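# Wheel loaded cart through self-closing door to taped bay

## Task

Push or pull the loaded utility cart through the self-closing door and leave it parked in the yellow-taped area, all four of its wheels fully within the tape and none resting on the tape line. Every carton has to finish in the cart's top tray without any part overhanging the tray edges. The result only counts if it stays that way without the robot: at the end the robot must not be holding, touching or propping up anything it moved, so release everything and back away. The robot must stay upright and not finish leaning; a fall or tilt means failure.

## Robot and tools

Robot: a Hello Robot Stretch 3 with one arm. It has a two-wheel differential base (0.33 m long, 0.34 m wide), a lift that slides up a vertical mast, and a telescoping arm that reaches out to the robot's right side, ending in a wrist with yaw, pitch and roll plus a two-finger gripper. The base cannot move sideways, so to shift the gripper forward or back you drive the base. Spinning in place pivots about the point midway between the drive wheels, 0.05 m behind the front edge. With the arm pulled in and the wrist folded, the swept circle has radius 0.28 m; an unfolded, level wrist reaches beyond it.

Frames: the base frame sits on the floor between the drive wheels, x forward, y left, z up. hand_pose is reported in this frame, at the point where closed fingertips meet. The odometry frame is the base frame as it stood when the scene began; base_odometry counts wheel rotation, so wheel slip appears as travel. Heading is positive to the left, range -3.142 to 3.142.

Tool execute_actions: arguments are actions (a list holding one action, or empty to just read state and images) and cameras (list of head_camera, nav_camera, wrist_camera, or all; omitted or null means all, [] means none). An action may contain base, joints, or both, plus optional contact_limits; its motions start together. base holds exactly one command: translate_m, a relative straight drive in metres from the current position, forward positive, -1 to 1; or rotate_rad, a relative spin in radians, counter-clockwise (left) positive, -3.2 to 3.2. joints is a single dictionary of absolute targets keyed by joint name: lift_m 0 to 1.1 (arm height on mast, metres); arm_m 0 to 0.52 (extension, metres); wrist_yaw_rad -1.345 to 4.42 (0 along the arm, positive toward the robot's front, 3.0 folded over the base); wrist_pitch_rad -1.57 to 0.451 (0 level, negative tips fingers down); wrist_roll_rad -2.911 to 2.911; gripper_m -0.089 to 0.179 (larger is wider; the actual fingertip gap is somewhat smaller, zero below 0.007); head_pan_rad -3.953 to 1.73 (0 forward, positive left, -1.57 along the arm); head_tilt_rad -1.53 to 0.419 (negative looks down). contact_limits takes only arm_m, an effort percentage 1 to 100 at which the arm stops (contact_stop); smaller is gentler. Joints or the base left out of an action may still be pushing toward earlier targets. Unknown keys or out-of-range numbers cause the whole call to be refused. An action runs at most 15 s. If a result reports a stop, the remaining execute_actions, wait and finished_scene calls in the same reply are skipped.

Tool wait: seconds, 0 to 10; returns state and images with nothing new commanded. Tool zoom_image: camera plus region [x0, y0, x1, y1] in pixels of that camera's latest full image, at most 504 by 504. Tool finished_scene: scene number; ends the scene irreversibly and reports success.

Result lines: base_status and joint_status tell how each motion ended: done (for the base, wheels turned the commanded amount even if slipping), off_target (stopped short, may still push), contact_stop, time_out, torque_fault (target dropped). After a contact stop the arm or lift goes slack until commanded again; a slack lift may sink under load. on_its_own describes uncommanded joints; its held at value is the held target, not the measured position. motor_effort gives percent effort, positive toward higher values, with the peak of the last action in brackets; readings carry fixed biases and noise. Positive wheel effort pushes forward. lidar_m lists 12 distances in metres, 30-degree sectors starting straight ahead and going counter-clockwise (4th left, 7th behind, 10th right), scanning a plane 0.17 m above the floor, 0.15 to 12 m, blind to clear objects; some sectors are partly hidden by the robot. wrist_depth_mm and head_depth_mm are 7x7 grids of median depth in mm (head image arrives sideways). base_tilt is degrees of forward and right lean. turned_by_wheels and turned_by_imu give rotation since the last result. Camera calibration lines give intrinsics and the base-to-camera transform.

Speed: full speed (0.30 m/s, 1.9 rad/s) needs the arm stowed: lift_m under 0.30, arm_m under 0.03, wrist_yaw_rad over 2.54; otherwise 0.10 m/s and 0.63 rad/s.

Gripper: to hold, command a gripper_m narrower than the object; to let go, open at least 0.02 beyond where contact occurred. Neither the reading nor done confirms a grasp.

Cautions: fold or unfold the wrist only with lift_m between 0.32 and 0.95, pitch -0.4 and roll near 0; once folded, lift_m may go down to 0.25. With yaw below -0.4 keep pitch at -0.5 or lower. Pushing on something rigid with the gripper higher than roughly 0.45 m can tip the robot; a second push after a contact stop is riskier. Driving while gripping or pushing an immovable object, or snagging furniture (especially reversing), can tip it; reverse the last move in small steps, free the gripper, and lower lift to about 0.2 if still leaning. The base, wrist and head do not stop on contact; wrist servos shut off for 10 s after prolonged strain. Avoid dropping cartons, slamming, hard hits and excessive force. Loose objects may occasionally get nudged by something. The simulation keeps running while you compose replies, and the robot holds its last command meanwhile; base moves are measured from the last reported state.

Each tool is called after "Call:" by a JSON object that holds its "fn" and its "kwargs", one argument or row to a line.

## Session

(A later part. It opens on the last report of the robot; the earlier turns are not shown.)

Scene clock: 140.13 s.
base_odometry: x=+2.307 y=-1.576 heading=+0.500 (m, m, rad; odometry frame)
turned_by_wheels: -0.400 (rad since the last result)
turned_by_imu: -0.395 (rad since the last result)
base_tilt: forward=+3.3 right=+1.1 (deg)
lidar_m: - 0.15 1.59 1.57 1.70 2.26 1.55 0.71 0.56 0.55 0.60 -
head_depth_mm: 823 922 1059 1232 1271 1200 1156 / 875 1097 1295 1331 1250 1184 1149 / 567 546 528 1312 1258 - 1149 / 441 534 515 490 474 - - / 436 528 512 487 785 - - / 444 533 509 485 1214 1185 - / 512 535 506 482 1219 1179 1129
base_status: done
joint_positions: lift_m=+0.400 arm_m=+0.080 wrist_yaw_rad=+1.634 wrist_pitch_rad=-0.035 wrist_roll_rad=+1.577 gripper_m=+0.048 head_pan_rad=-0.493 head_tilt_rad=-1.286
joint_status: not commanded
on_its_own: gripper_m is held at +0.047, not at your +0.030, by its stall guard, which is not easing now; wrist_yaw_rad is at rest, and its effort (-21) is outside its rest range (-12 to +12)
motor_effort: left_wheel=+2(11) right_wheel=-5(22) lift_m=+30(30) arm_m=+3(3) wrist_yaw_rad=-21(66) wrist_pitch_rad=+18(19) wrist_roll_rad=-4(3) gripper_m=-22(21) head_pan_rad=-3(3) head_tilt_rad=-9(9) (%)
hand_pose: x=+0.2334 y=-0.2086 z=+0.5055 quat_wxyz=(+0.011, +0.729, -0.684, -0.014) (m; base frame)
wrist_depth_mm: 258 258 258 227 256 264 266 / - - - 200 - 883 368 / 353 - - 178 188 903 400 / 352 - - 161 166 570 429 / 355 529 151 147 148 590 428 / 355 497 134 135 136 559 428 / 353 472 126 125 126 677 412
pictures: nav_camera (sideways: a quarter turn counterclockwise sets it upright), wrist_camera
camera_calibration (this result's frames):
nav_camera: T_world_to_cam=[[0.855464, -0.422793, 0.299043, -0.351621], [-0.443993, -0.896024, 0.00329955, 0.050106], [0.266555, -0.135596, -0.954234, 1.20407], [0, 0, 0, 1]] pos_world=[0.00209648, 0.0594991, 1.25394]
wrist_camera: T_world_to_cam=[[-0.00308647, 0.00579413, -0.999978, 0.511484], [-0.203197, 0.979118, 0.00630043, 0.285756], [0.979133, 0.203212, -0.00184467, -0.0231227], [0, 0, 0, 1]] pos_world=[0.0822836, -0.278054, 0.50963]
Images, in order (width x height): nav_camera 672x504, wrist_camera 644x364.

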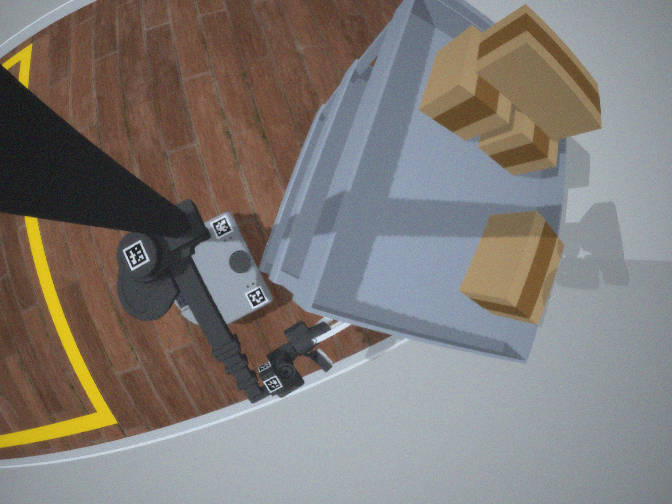

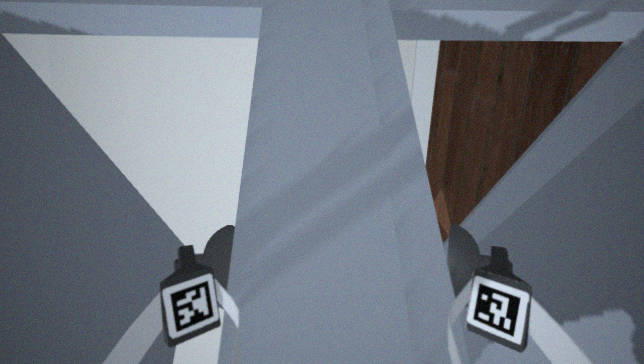

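Call:
{"fn": "execute_actions", "kwargs": {
  "actions": [
    {"base":{"translate_m":-0.3},"joints":{"arm_m":0.0}}
  ],
  "cameras": ["nav_camera"]
}}

Call:
{"fn": "execute_actions", "kwargs": {
  "actions": [
    {"base":{"rotate_rad":-0.3}}
  ],
  "cameras": ["nav_camera"]
}}

Call:
{"fn": "execute_actions", "kwargs": {
  "actions": [
    {"base":{"translate_m":-1.0}}
  ],
  "cameras": ["nav_camera","wrist_camera"]
}}

Scene clock: 146.90 s.
base_odometry: x=+2.044 y=-1.720 heading=+0.500 (m, m, rad; odometry frame)
turned_by_wheels: +0.000 (rad since the last result)
turned_by_imu: -0.002 (rad since the last result)
base_tilt: forward=+3.3 right=+1.1 (deg)
lidar_m: 0.16 0.16 1.63 1.60 1.73 1.97 1.45 0.67 0.53 0.52 0.35 0.19
head_depth_mm: 762 869 992 1160 1256 1206 1153 / 541 564 1235 1311 1273 1183 1154 / 526 545 848 1311 - - 1151 / 438 531 523 1122 1263 - - / 431 515 511 815 1229 - - / 464 536 510 489 1010 1184 - / 564 534 508 482 1210 1180 1130
base_status: done
joint_positions: lift_m=+0.400 arm_m=+0.000 wrist_yaw_rad=+1.669 wrist_pitch_rad=-0.040 wrist_roll_rad=+1.576 gripper_m=+0.048 head_pan_rad=-0.493 head_tilt_rad=-1.286
joint_status: all done
on_its_own: wrist_yaw_rad is held at +1.661, not at your +1.620, by its stall guard, which is not easing now; gripper_m is held at +0.047, not at your +0.030, by its stall guard, which is not easing now
motor_effort: left_wheel=+1(3) right_wheel=-6(14) lift_m=+30(30) arm_m=+1(8) wrist_yaw_rad=-9(36) wrist_pitch_rad=+19(20) wrist_roll_rad=-3(5) gripper_m=-22(23) head_pan_rad=-3(3) head_tilt_rad=-10(9) (%)
hand_pose: x=+0.2325 y=-0.1198 z=+0.5043 quat_wxyz=(+0.014, +0.741, -0.671, -0.015) (m; base frame)
wrist_depth_mm: 354 - 139 141 143 896 390 / 357 578 139 140 141 581 425 / 353 539 138 139 141 616 426 / 357 537 138 138 140 622 423 / 356 530 137 138 139 605 426 / 356 494 136 137 138 555 425 / 356 481 135 136 138 570 412
pictures: nav_camera (sideways: a quarter turn counterclockwise sets it upright)
camera_calibration (this result's frames):
nav_camera: T_world_to_cam=[[0.85545, -0.422822, 0.299043, -0.351621], [-0.444023, -0.896009, 0.00329955, 0.0501062], [0.266551, -0.135605, -0.954234, 1.20407], [0, 0, 0, 1]] pos_world=[0.00209848, 0.0594992, 1.25394]
Images, in order (width x height): nav_camera 672x504.

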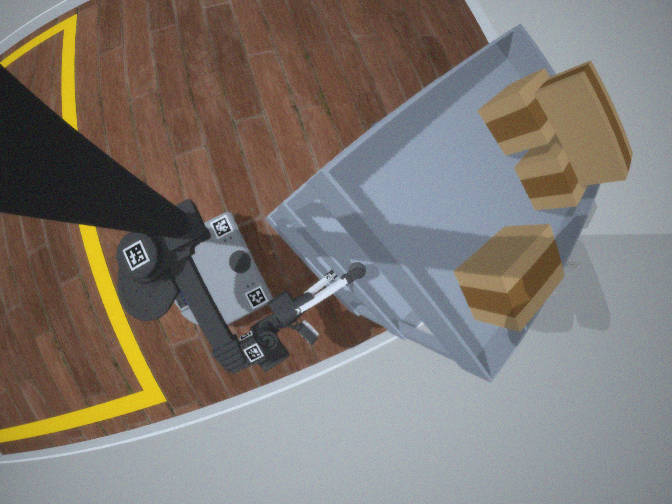

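Scene clock: 148.30 s.
base_odometry: x=+2.044 y=-1.720 heading=+0.200 (m, m, rad; odometry frame)
turned_by_wheels: -0.300 (rad since the last result)
turned_by_imu: -0.297 (rad since the last result)
base_tilt: forward=+3.3 right=+1.0 (deg)
lidar_m: 0.15 2.17 1.79 1.59 1.61 1.96 1.94 0.93 0.58 0.52 0.53 0.16
head_depth_mm: 621 730 888 1133 1260 1207 1151 / 690 828 1040 1297 1271 1187 1152 / 548 826 1260 1323 - - 1152 / 533 542 778 1287 1257 - - / 435 515 511 496 1090 - - / 426 479 510 485 470 1186 - / 430 526 508 481 463 1176 1132
base_status: done
joint_positions: lift_m=+0.400 arm_m=+0.000 wrist_yaw_rad=+1.692 wrist_pitch_rad=-0.040 wrist_roll_rad=+1.579 gripper_m=+0.048 head_pan_rad=-0.493 head_tilt_rad=-1.286
joint_status: not commanded
on_its_own: wrist_yaw_rad is held at +1.661, not at your +1.620, by its stall guard, which is still easing; gripper_m is held at +0.047, not at your +0.030, by its stall guard, which is not easing now
motor_effort: left_wheel=+4(8) right_wheel=-5(18) lift_m=+30(30) arm_m=+3(2) wrist_yaw_rad=-33(52) wrist_pitch_rad=+20(20) wrist_roll_rad=-4(4) gripper_m=-22(22) head_pan_rad=-3(2) head_tilt_rad=-10(9) (%)
hand_pose: x=+0.2318 y=-0.1139 z=+0.5042 quat_wxyz=(+0.013, +0.748, -0.663, -0.016) (m; base frame)
wrist_depth_mm: 822 901 815 178 185 794 608 / 356 - - 168 174 884 389 / 356 - - 159 162 588 424 / 356 537 762 151 154 626 424 / 355 531 144 143 145 628 426 / 357 497 136 137 138 553 427 / 356 493 131 131 132 679 409
pictures: nav_camera (sideways: a quarter turn counterclockwise sets it upright)
camera_calibration (this result's frames):
nav_camera: T_world_to_cam=[[0.855424, -0.422874, 0.299043, -0.351621], [-0.444077, -0.895982, 0.00329955, 0.0501065], [0.266542, -0.135621, -0.954234, 1.20407], [0, 0, 0, 1]] pos_world=[0.0021021, 0.0594995, 1.25394]
Images, in order (width x height): nav_camera 672x504.

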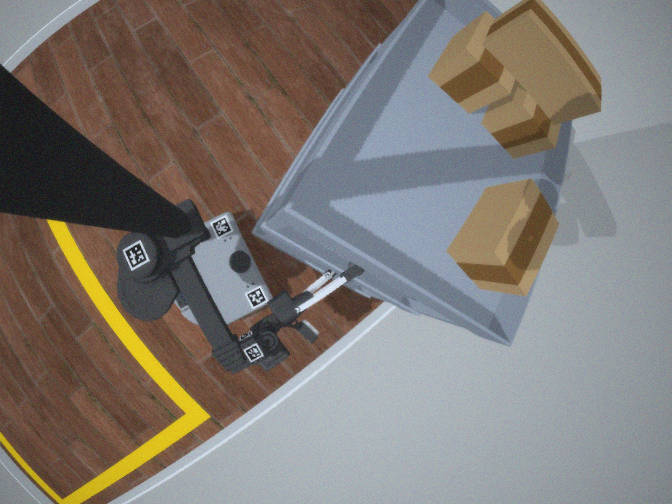

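Scene clock: 159.37 s.
base_odometry: x=+1.064 y=-1.919 heading=+0.201 (m, m, rad; odometry frame)
turned_by_wheels: +0.000 (rad since the last result)
turned_by_imu: -0.003 (rad since the last result)
base_tilt: forward=+3.2 right=+1.0 (deg)
lidar_m: 0.25 2.53 1.58 1.42 1.43 1.07 0.96 0.97 0.78 0.70 0.28 0.24
head_depth_mm: 447 546 628 1323 1270 1210 1156 / 437 514 744 1304 1273 1187 1149 / 438 511 529 1139 - - 1148 / 575 542 522 1091 1260 - - / 572 540 519 839 1245 - - / 570 537 514 829 1242 1189 - / 566 535 507 1273 1230 1180 1127
base_status: done
joint_positions: lift_m=+0.400 arm_m=+0.000 wrist_yaw_rad=+1.562 wrist_pitch_rad=-0.041 wrist_roll_rad=+1.577 gripper_m=+0.048 head_pan_rad=-0.493 head_tilt_rad=-1.286
joint_status: not commanded
on_its_own: wrist_yaw_rad is held at +1.561, not at your +1.620, by its stall guard, which is not easing now; gripper_m is held at +0.047, not at your +0.030, by its stall guard, which is not easing now
motor_effort: left_wheel=+1(5) right_wheel=-4(17) lift_m=+30(30) arm_m=+0(3) wrist_yaw_rad=+0(35) wrist_pitch_rad=+20(21) wrist_roll_rad=-3(4) gripper_m=-22(21) head_pan_rad=-3(2) head_tilt_rad=-9(9) (%)
hand_pose: x=+0.2336 y=-0.1473 z=+0.5039 quat_wxyz=(+0.013, +0.704, -0.710, -0.017) (m; base frame)
wrist_depth_mm: 358 540 93 95 95 99 426 / 356 541 100 101 102 519 424 / 356 537 107 108 109 549 426 / 356 534 117 116 118 588 427 / 357 538 126 126 128 557 423 / 356 - 135 137 139 477 425 / 357 - - 151 156 956 382
pictures: nav_camera (sideways: a quarter turn counterclockwise sets it upright), wrist_camera
camera_calibration (this result's frames):
nav_camera: T_world_to_cam=[[0.855424, -0.422874, 0.299043, -0.351621], [-0.444078, -0.895982, 0.00329955, 0.0501065], [0.266542, -0.135621, -0.954234, 1.20407], [0, 0, 0, 1]] pos_world=[0.00210212, 0.0594995, 1.25394]
wrist_camera: T_world_to_cam=[[-0.00862543, 0.00578792, -0.999946, 0.510885], [-0.132014, 0.991224, 0.00687618, 0.210649], [0.99121, 0.132067, -0.00778565, -0.0461784], [0, 0, 0, 1]] pos_world=[0.0779878, -0.205659, 0.50905]
Images, in order (width x height): nav_camera 672x504, wrist_camera 644x364.

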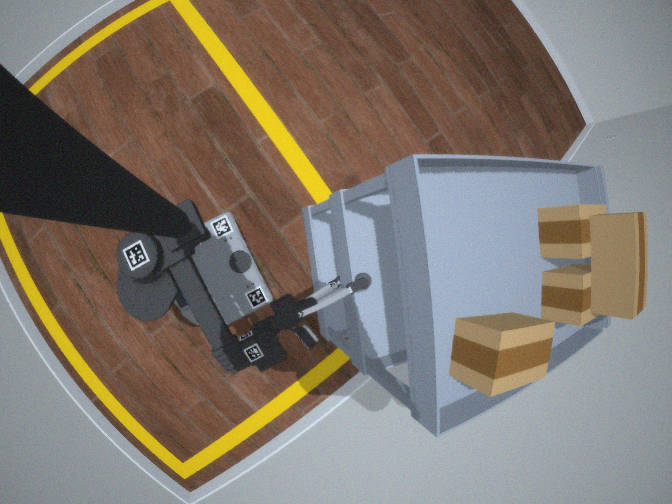

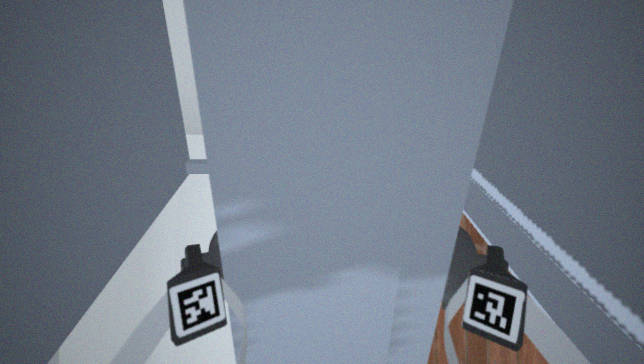

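Call:
{"fn": "execute_actions", "kwargs": {
  "actions": [
    {"base":{"rotate_rad":-0.5}}
  ],
  "cameras": []
}}

Call:
{"fn": "execute_actions", "kwargs": {
  "actions": [
    {"base":{"translate_m":-0.65},"joints":{"head_pan_rad":0}}
  ],
  "cameras": ["nav_camera"]
}}

Scene clock: 164.67 s.
base_odometry: x=+1.064 y=-1.919 heading=-0.299 (m, m, rad; odometry frame)
turned_by_wheels: -0.500 (rad since the last result)
turned_by_imu: -0.498 (rad since the last result)
base_tilt: forward=+3.3 right=+1.1 (deg)
lidar_m: 0.16 0.15 2.42 1.56 1.43 1.44 1.06 0.96 0.97 0.77 0.34 0.19
head_depth_mm: 728 940 1242 1335 1263 1205 1154 / 540 563 1312 1323 1278 1184 1151 / 516 545 861 1310 - - 1150 / 438 531 520 1138 1260 - - / 436 528 512 806 1226 - - / 511 537 509 484 1216 1182 - / 566 535 506 482 1217 1182 1132
base_status: done
joint_positions: lift_m=+0.400 arm_m=+0.000 wrist_yaw_rad=+1.574 wrist_pitch_rad=-0.042 wrist_roll_rad=+1.580 gripper_m=+0.048 head_pan_rad=-0.493 head_tilt_rad=-1.286
joint_status: not commanded
on_its_own: wrist_yaw_rad is held at +1.561, not at your +1.620, by its stall guard, which is not easing now; gripper_m is held at +0.047, not at your +0.030, by its stall guard, which is not easing now; wrist_yaw_rad is at rest, and its effort (-13) is outside its rest range (-12 to +12)
motor_effort: left_wheel=+1(7) right_wheel=-6(14) lift_m=+30(30) arm_m=+0(0) wrist_yaw_rad=-13(36) wrist_pitch_rad=+21(21) wrist_roll_rad=-4(5) gripper_m=-21(22) head_pan_rad=-3(3) head_tilt_rad=-8(9) (%)
hand_pose: x=+0.2336 y=-0.1441 z=+0.5038 quat_wxyz=(+0.012, +0.708, -0.706, -0.018) (m; base frame)
wrist_depth_mm: 518 544 524 156 159 571 384 / 358 633 614 152 155 628 410 / 357 541 724 148 151 580 425 / 359 536 145 145 147 623 421 / 356 534 141 141 143 610 427 / 359 500 137 138 140 551 427 / 358 480 135 135 137 667 404
pictures: none
No camera images: the call's "cameras" was empty. Leave "cameras" out to get every camera's image.

Scene clock: 172.20 s.
base_odometry: x=+0.443 y=-1.728 heading=-0.299 (m, m, rad; odometry frame)
turned_by_wheels: +0.000 (rad since the last result)
turned_by_imu: -0.002 (rad since the last result)
base_tilt: forward=+3.3 right=+1.0 (deg)
lidar_m: 0.24 0.26 1.73 1.12 1.02 0.78 0.50 0.46 0.46 0.57 0.28 0.24
head_depth_mm: 583 551 520 835 1261 1200 1022 / 580 546 518 838 1247 - 1131 / 577 546 519 838 1265 - 1134 / 575 544 519 840 1252 - 1131 / 563 535 520 1065 1255 - - / 1529 1447 1349 1307 1238 1202 - / 1518 1435 1362 1296 1232 1190 -
base_status: done
joint_positions: lift_m=+0.400 arm_m=+0.000 wrist_yaw_rad=+1.544 wrist_pitch_rad=-0.041 wrist_roll_rad=+1.577 gripper_m=+0.048 head_pan_rad=-0.007 head_tilt_rad=-1.286
joint_status: all done
on_its_own: wrist_yaw_rad is held at +1.561, not at your +1.620, by its stall guard, which is not easing now; gripper_m is held at +0.047, not at your +0.030, by its stall guard, which is not easing now; wrist_yaw_rad is at rest, and its effort (+19) is outside its rest range (-12 to +12)
motor_effort: left_wheel=-1(2) right_wheel=-3(18) lift_m=+30(31) arm_m=+1(1) wrist_yaw_rad=+19(20) wrist_pitch_rad=+20(21) wrist_roll_rad=-3(5) gripper_m=-21(22) head_pan_rad=+2(27) head_tilt_rad=-9(10) (%)
hand_pose: x=+0.2336 y=-0.1518 z=+0.5038 quat_wxyz=(+0.013, +0.697, -0.716, -0.017) (m; base frame)
wrist_depth_mm: 358 541 106 107 108 552 426 / 356 536 112 112 113 581 428 / 357 535 118 118 119 577 423 / 356 537 124 124 126 622 425 / 355 539 131 131 132 592 423 / 357 - 137 138 140 515 428 / 356 - 148 147 150 960 396
pictures: nav_camera (sideways: a quarter turn counterclockwise sets it upright)
camera_calibration (this result's frames):
nav_camera: T_world_to_cam=[[0.953891, 0.025795, 0.299043, -0.352222], [0.0259982, -0.999657, 0.00329956, 0.047239], [0.299026, 0.00462717, -0.954234, 1.20387], [0, 0, 0, 1]] pos_world=[-0.0252343, 0.0507379, 1.25394]
Images, in order (width x height): nav_camera 672x504.

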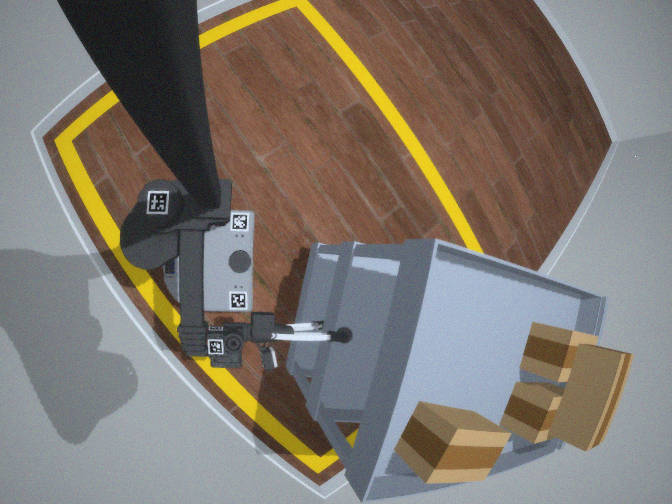

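Call:
{"fn": "execute_actions", "kwargs": {
  "actions": [
    {"base":{"translate_m":-0.08}}
  ],
  "cameras": []
}}

Call:
{"fn": "execute_actions", "kwargs": {
  "actions": [
    {"joints":{"gripper_m":0.179,"wrist_yaw_rad":1.55}}
  ],
  "cameras": []
}}

Call:
{"fn": "execute_actions", "kwargs": {
  "actions": [
    {"base":{"translate_m":-0.08}}
  ],
  "cameras": []
}}

Call:
{"fn": "execute_actions", "kwargs": {
  "actions": [
    {"joints":{"gripper_m":0.03,"wrist_yaw_rad":2.3}}
  ],
  "cameras": []
}}

Call:
{"fn": "execute_actions", "kwargs": {
  "actions": [
    {"base":{"rotate_rad":1.2}}
  ],
  "cameras": []
}}

Call:
{"fn": "execute_actions", "kwargs": {
  "actions": [
    {"base":{"translate_m":0.6},"joints":{"head_pan_rad":-1.9,"head_tilt_rad":-0.8}}
  ]
}}

Scene clock: 182.77 s.
base_odometry: x=+0.366 y=-1.704 heading=-0.299 (m, m, rad; odometry frame)
turned_by_wheels: +0.000 (rad since the last result)
turned_by_imu: -0.001 (rad since the last result)
base_tilt: forward=+3.4 right=+1.0 (deg)
lidar_m: 0.24 2.91 1.65 1.07 0.97 0.68 0.44 0.40 0.40 0.50 0.28 0.24
head_depth_mm: 582 550 521 830 1263 1192 889 / 579 547 519 837 1253 - 1012 / 578 546 520 838 1261 - 1134 / 574 543 521 838 1259 - 1129 / 562 533 521 1143 1252 - - / 1529 1446 1356 1298 1240 1195 - / 1523 1439 1363 1296 1235 1192 -
base_status: done
joint_positions: lift_m=+0.400 arm_m=+0.000 wrist_yaw_rad=+1.543 wrist_pitch_rad=-0.041 wrist_roll_rad=+1.577 gripper_m=+0.048 head_pan_rad=-0.007 head_tilt_rad=-1.286
joint_status: not commanded
on_its_own: wrist_yaw_rad is held at +1.561, not at your +1.620, by its stall guard, which is not easing now; gripper_m is held at +0.047, not at your +0.030, by its stall guard, which is not easing now; wrist_yaw_rad is at rest, and its effort (+19) is outside its rest range (-12 to +12)
motor_effort: left_wheel=+0(6) right_wheel=-3(13) lift_m=+30(31) arm_m=+0(0) wrist_yaw_rad=+19(20) wrist_pitch_rad=+20(21) wrist_roll_rad=-3(3) gripper_m=-20(20) head_pan_rad=+3(2) head_tilt_rad=-9(9) (%)
hand_pose: x=+0.2335 y=-0.1520 z=+0.5038 quat_wxyz=(+0.013, +0.697, -0.717, -0.017) (m; base frame)
wrist_depth_mm: 357 544 102 102 103 551 425 / 357 537 107 108 109 542 426 / 357 535 114 114 116 584 424 / 357 534 122 121 123 621 424 / 356 535 130 129 131 584 424 / 356 - 137 139 140 502 425 / 359 - 152 149 153 953 390
pictures: none
No camera images: the call's "cameras" was empty. Leave "cameras" out to get every camera's image.

Scene clock: 184.60 s.
base_odometry: x=+0.366 y=-1.704 heading=-0.299 (m, m, rad; odometry frame)
turned_by_wheels: +0.000 (rad since the last result)
turned_by_imu: +0.000 (rad since the last result)
base_tilt: forward=+3.2 right=+0.9 (deg)
lidar_m: 0.24 2.90 1.65 1.07 0.97 0.68 0.44 0.40 0.40 0.50 0.28 0.24
head_depth_mm: 582 551 522 830 1251 1204 891 / 579 547 519 837 1243 - 1012 / 577 545 520 837 1264 - 1131 / 575 543 521 841 1255 - 1135 / 564 533 523 1145 1246 - - / 1529 1452 1359 1302 1238 1199 - / 1524 1445 1369 1299 1237 1185 -
base_status: not commanded
joint_positions: lift_m=+0.400 arm_m=+0.000 wrist_yaw_rad=+1.548 wrist_pitch_rad=-0.021 wrist_roll_rad=+1.578 gripper_m=+0.179 head_pan_rad=-0.007 head_tilt_rad=-1.286
joint_status: all done
motor_effort: left_wheel=+0(1) right_wheel=-2(2) lift_m=+30(30) arm_m=+0(0) wrist_yaw_rad=+2(17) wrist_pitch_rad=+10(25) wrist_roll_rad=-4(4) gripper_m=+2(92) head_pan_rad=+2(3) head_tilt_rad=-10(9) (%)
hand_pose: x=+0.2343 y=-0.1507 z=+0.5091 quat_wxyz=(+0.005, +0.699, -0.715, -0.010) (m; base frame)
wrist_depth_mm: 344 512 102 102 102 105 439 / 343 511 108 107 108 541 439 / 345 511 116 114 114 573 438 / 344 505 123 121 122 607 437 / 344 548 - 129 130 614 438 / 321 - - 138 139 - - / - - - 149 151 961 -
pictures: none
No camera images: the call's "cameras" was empty. Leave "cameras" out to get every camera's image.

Scene clock: 186.70 s.
base_odometry: x=+0.290 y=-1.681 heading=-0.299 (m, m, rad; odometry frame)
turned_by_wheels: +0.000 (rad since the last result)
turned_by_imu: +0.000 (rad since the last result)
base_tilt: forward=+3.2 right=+1.0 (deg)
lidar_m: 0.32 3.04 1.56 1.01 0.92 0.57 0.37 0.34 0.34 0.42 0.37 0.32
head_depth_mm: 583 546 857 922 1260 1078 761 / 581 548 860 1159 1261 - 865 / 577 545 860 1158 1261 - 1022 / 574 543 862 1174 1259 - 1131 / 560 529 837 1290 1253 - - / 1538 1424 1368 1306 1242 1193 - / 1519 1443 1367 1301 1233 1191 -
base_status: done
joint_positions: lift_m=+0.400 arm_m=+0.000 wrist_yaw_rad=+1.548 wrist_pitch_rad=-0.020 wrist_roll_rad=+1.578 gripper_m=+0.179 head_pan_rad=-0.007 head_tilt_rad=-1.286
joint_status: not commanded
motor_effort: left_wheel=+0(1) right_wheel=-2(6) lift_m=+30(31) arm_m=+0(0) wrist_yaw_rad=+2(2) wrist_pitch_rad=+10(10) wrist_roll_rad=-4(4) gripper_m=+0(2) head_pan_rad=+2(2) head_tilt_rad=-9(10) (%)
hand_pose: x=+0.2343 y=-0.1506 z=+0.5093 quat_wxyz=(+0.005, +0.699, -0.715, -0.010) (m; base frame)
wrist_depth_mm: 346 503 - 172 174 651 441 / 341 509 - 183 187 651 440 / 342 509 - 193 198 652 438 / 345 509 849 205 829 653 438 / 344 551 - 219 - 613 438 / 319 - - 235 - 967 - / - - - 254 - 959 -
pictures: none
No camera images: the call's "cameras" was empty. Leave "cameras" out to get every camera's image.

Scene clock: 188.67 s.
base_odometry: x=+0.290 y=-1.681 heading=-0.299 (m, m, rad; odometry frame)
turned_by_wheels: +0.000 (rad since the last result)
turned_by_imu: +0.000 (rad since the last result)
base_tilt: forward=+3.2 right=+1.1 (deg)
lidar_m: 0.32 3.05 1.56 1.01 0.92 0.57 0.37 0.34 0.34 0.42 0.37 0.32
head_depth_mm: 582 546 856 918 1261 1068 763 / 580 548 858 1158 1257 - 865 / 577 546 858 1168 1270 - 1016 / 574 543 861 1171 1257 - 1127 / 563 528 836 1287 1245 - - / 1527 1428 1369 1301 1240 1197 - / 1526 1440 1366 1301 1239 1190 -
base_status: not commanded
joint_positions: lift_m=+0.400 arm_m=+0.000 wrist_yaw_rad=+2.298 wrist_pitch_rad=-0.020 wrist_roll_rad=+1.578 gripper_m=+0.030 head_pan_rad=-0.007 head_tilt_rad=-1.286
joint_status: all done
motor_effort: left_wheel=+2(1) right_wheel=-2(1) lift_m=+31(30) arm_m=+0(0) wrist_yaw_rad=+2(3) wrist_pitch_rad=+9(10) wrist_roll_rad=-4(4) gripper_m=-1(91) head_pan_rad=+2(2) head_tilt_rad=-9(10) (%)
hand_pose: x=+0.1696 y=+0.0251 z=+0.5093 quat_wxyz=(+0.008, +0.912, -0.409, -0.007) (m; base frame)
wrist_depth_mm: - - - 232 - 939 362 / 284 286 289 278 291 293 294 / - - - - - 935 624 / - - - - - 931 624 / - - - - - 920 627 / - - - - - 945 630 / - - - - - 879 625
pictures: none
No camera images: the call's "cameras" was empty. Leave "cameras" out to get every camera's image.

Scene clock: 191.50 s.
base_odometry: x=+0.290 y=-1.681 heading=+0.901 (m, m, rad; odometry frame)
turned_by_wheels: +1.200 (rad since the last result)
turned_by_imu: +1.204 (rad since the last result)
base_tilt: forward=+3.2 right=+1.0 (deg)
lidar_m: 1.32 0.96 0.92 0.48 0.35 0.34 0.35 0.47 0.35 0.32 0.32 3.44
head_depth_mm: 1566 1484 1396 1332 1093 1062 1137 / 1556 1480 1396 1320 1240 - 1146 / 1552 1470 1390 1320 1270 - 1138 / 1548 1453 1376 1315 1253 - 1133 / 1539 1451 1375 1306 1252 - - / 1520 1449 1363 1306 1239 1196 - / 1415 1436 1369 1297 1234 1184 -
base_status: done
joint_positions: lift_m=+0.400 arm_m=+0.000 wrist_yaw_rad=+2.298 wrist_pitch_rad=-0.020 wrist_roll_rad=+1.578 gripper_m=+0.030 head_pan_rad=-0.007 head_tilt_rad=-1.286
joint_status: not commanded
motor_effort: left_wheel=-1(5) right_wheel=+2(4) lift_m=+31(31) arm_m=+0(0) wrist_yaw_rad=+2(2) wrist_pitch_rad=+10(10) wrist_roll_rad=-4(4) gripper_m=+0(0) head_pan_rad=+3(2) head_tilt_rad=-9(10) (%)
hand_pose: x=+0.1695 y=+0.0252 z=+0.5093 quat_wxyz=(+0.008, +0.912, -0.409, -0.007) (m; base frame)
wrist_depth_mm: - - - - - 928 620 / - - - - - 914 627 / - - - - - 933 629 / - - - - - 934 621 / 989 999 991 996 993 918 622 / 945 960 968 996 - 922 633 / 906 935 929 955 949 871 624
pictures: none
No camera images: the call's "cameras" was empty. Leave "cameras" out to get every camera's image.

Scene clock: 198.67 s.
base_odometry: x=+0.662 y=-1.210 heading=+0.901 (m, m, rad; odometry frame)
turned_by_wheels: +0.000 (rad since the last result)
turned_by_imu: +0.000 (rad since the last result)
base_tilt: forward=+3.3 right=+0.9 (deg)
lidar_m: 0.90 0.65 0.63 0.65 0.88 0.85 0.88 0.50 0.56 1.55 2.11 2.56
head_depth_mm: 797 854 815 697 880 1220 1148 / 793 825 772 1103 1003 1205 1135 / 1323 946 1223 1132 1337 1284 1156 / 1335 972 1717 1464 1442 1282 1178 / 1369 1558 1852 1744 1479 1283 1173 / 1384 1600 1888 1732 1471 1287 1135 / 1404 1630 1913 1740 1471 1276 1127
base_status: done
joint_positions: lift_m=+0.400 arm_m=+0.000 wrist_yaw_rad=+2.298 wrist_pitch_rad=-0.020 wrist_roll_rad=+1.578 gripper_m=+0.030 head_pan_rad=-1.893 head_tilt_rad=-0.804
joint_status: all done
motor_effort: left_wheel=-2(3) right_wheel=+1(4) lift_m=+30(30) arm_m=+0(0) wrist_yaw_rad=+2(2) wrist_pitch_rad=+10(10) wrist_roll_rad=-4(4) gripper_m=+0(0) head_pan_rad=-3(34) head_tilt_rad=+3(41) (%)
hand_pose: x=+0.1695 y=+0.0252 z=+0.5093 quat_wxyz=(+0.008, +0.912, -0.409, -0.007) (m; base frame)
wrist_depth_mm: 765 758 765 773 780 760 624 / 743 746 743 755 752 754 623 / 723 724 725 737 742 728 624 / 702 707 715 713 712 708 618 / 683 696 688 701 704 692 626 / 667 668 673 682 - 668 622 / 647 659 657 655 655 668 618
pictures: head_camera (sideways: a quarter turn clockwise sets it upright), nav_camera (sideways: a quarter turn counterclockwise sets it upright), wrist_camera
camera_calibration (this result's frames):
head_camera: T_world_to_cam=[[0.251416, 0.697286, -0.671254, 0.897485], [0.934039, -0.356579, -0.0205663, 0.0185186], [-0.253696, -0.621807, -0.740942, 0.91873], [0, 0, 0, 1]] pos_world=[-0.00986124, -0.0479276, 1.28355]
nav_camera: T_world_to_cam=[[-0.192802, -0.680544, 0.706886, -0.876514], [-0.956839, 0.290044, 0.0182588, 0.0337521], [-0.217454, -0.672856, -0.707092, 0.885797], [0, 0, 0, 1]] pos_world=[0.0559216, -0.0102821, 1.24532]
wrist_camera: T_world_to_cam=[[0.00405155, 0.0136827, -0.999898, 0.512275], [-0.763905, 0.645303, 0.0057351, 0.147648], [0.645316, 0.763804, 0.0130668, 0.0267478], [0, 0, 0, 1]] pos_world=[0.0934525, -0.122717, 0.511026]
Images, in order (width x height): head_camera 896x504, nav_camera 672x504, wrist_camera 644x364.

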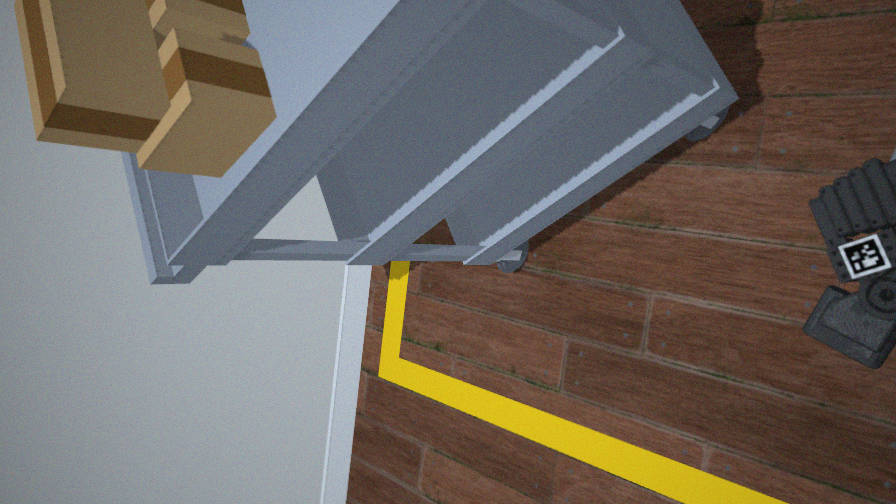

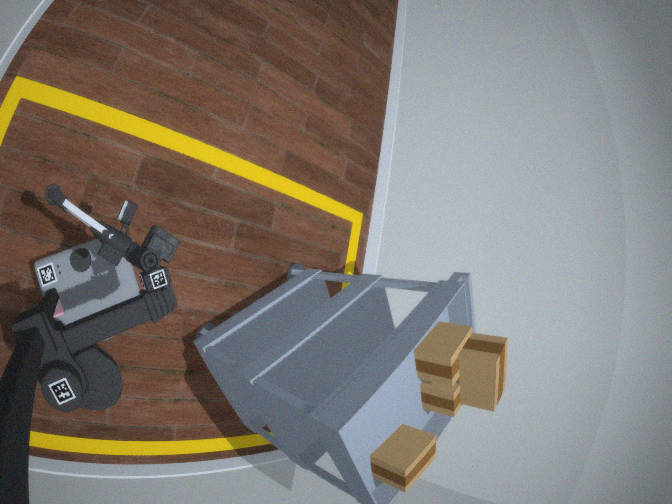

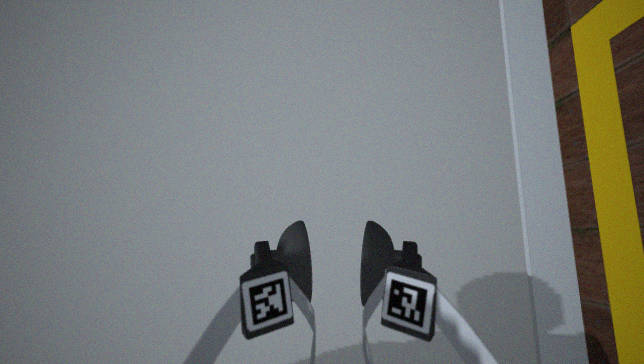

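Call:
{"fn": "execute_actions", "kwargs": {
  "actions": [
    {"base":{"rotate_rad":-1.33}}
  ],
  "cameras": []
}}

Call:
{"fn": "execute_actions", "kwargs": {
  "actions": [
    {"base":{"translate_m":0.9},"joints":{"head_pan_rad":-1.6,"head_tilt_rad":-0.7}}
  ],
  "cameras": ["head_camera","nav_camera"]
}}

Scene clock: 207.83 s.
base_odometry: x=+0.662 y=-1.210 heading=-0.429 (m, m, rad; odometry frame)
turned_by_wheels: -1.330 (rad since the last result)
turned_by_imu: -1.336 (rad since the last result)
base_tilt: forward=+3.2 right=+1.0 (deg)
lidar_m: 1.72 2.92 1.29 0.73 0.63 0.63 0.72 0.86 0.86 0.65 0.50 0.72
head_depth_mm: 716 805 926 1092 1327 1292 1145 / 741 842 977 1162 1397 1295 1138 / 773 880 1033 1235 1433 1284 1161 / 804 924 1086 1323 1470 1287 1175 / 839 968 1151 1414 1477 1283 1173 / 880 1021 1218 1532 1475 1282 1129 / 920 1079 1309 1616 1407 1236 1135
base_status: done
joint_positions: lift_m=+0.400 arm_m=+0.000 wrist_yaw_rad=+2.299 wrist_pitch_rad=-0.020 wrist_roll_rad=+1.578 gripper_m=+0.030 head_pan_rad=-1.893 head_tilt_rad=-0.804
joint_status: not commanded
motor_effort: left_wheel=+0(3) right_wheel=-1(4) lift_m=+30(30) arm_m=+0(0) wrist_yaw_rad=+1(2) wrist_pitch_rad=+10(10) wrist_roll_rad=-4(4) gripper_m=+1(0) head_pan_rad=-3(3) head_tilt_rad=+3(3) (%)
hand_pose: x=+0.1695 y=+0.0252 z=+0.5093 quat_wxyz=(+0.008, +0.912, -0.409, -0.007) (m; base frame)
wrist_depth_mm: - - - - - 931 624 / - - - - - 937 630 / - - - - - 940 620 / - - - - - 928 620 / - - - - - 931 619 / - - - - - 937 628 / - - - - - 867 630
pictures: none
No camera images: the call's "cameras" was empty. Leave "cameras" out to get every camera's image.

Scene clock: 218.00 s.
base_odometry: x=+1.481 y=-1.585 heading=-0.429 (m, m, rad; odometry frame)
turned_by_wheels: +0.000 (rad since the last result)
turned_by_imu: +0.000 (rad since the last result)
base_tilt: forward=+3.2 right=+1.0 (deg)
lidar_m: 0.98 1.68 2.30 1.49 1.27 1.27 1.46 0.70 0.56 0.55 0.86 0.86
head_depth_mm: 1340 683 703 707 1007 1192 1174 / 1421 765 724 713 1007 1192 1173 / 1303 1479 944 715 913 1187 1176 / 1158 1292 1455 1679 1589 1347 1175 / 1033 1156 1300 1509 1589 1348 1170 / 934 1029 1152 1303 1478 1342 1172 / 852 932 1031 1152 1305 1338 1168
base_status: done
joint_positions: lift_m=+0.400 arm_m=+0.000 wrist_yaw_rad=+2.299 wrist_pitch_rad=-0.020 wrist_roll_rad=+1.578 gripper_m=+0.030 head_pan_rad=-1.607 head_tilt_rad=-0.705
joint_status: all done
motor_effort: left_wheel=+0(3) right_wheel=-1(2) lift_m=+31(31) arm_m=+1(0) wrist_yaw_rad=+1(2) wrist_pitch_rad=+10(10) wrist_roll_rad=-4(4) gripper_m=+1(0) head_pan_rad=+2(21) head_tilt_rad=+4(17) (%)
hand_pose: x=+0.1695 y=+0.0252 z=+0.5093 quat_wxyz=(+0.008, +0.912, -0.409, -0.007) (m; base frame)
wrist_depth_mm: - - - - - 917 625 / - - - - - 927 620 / - - - - - 922 620 / - - - - - 922 623 / - - - - - 940 623 / - - - - - 921 626 / - - - - - 869 625
pictures: head_camera (sideways: a quarter turn clockwise sets it upright), nav_camera (sideways: a quarter turn counterclockwise sets it upright)
camera_calibration (this result's frames):
head_camera: T_world_to_cam=[[0.0421129, 0.670174, -0.741008, 0.989664], [0.996612, -0.0806213, -0.0162752, 0.0125527], [-0.0706482, -0.737812, -0.671298, 0.827036], [0, 0, 0, 1]] pos_world=[0.00424081, -0.0520376, 1.28874]
nav_camera: T_world_to_cam=[[0.00952541, -0.634246, 0.773073, -0.964011], [-0.999727, 0.0104719, 0.0209095, 0.0305604], [-0.0213573, -0.773061, -0.633973, 0.789494], [0, 0, 0, 1]] pos_world=[0.0565961, -0.00141376, 1.24513]
Images, in order (width x height): head_camera 896x504, nav_camera 672x504.

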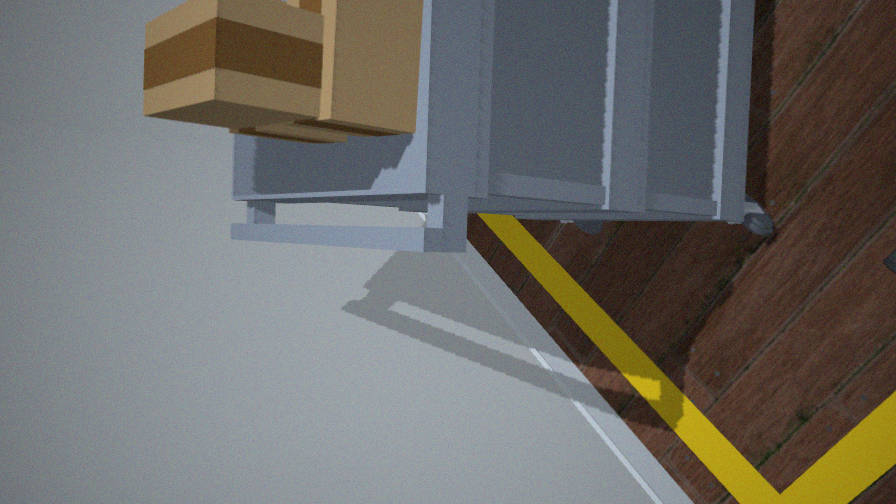

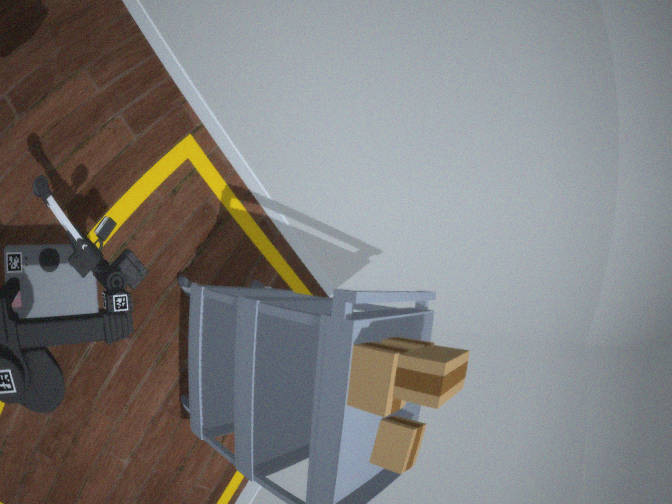

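Call:
{"fn": "finished_scene", "kwargs": {
  "scene": 1
}}

The scene is finished: the task was done.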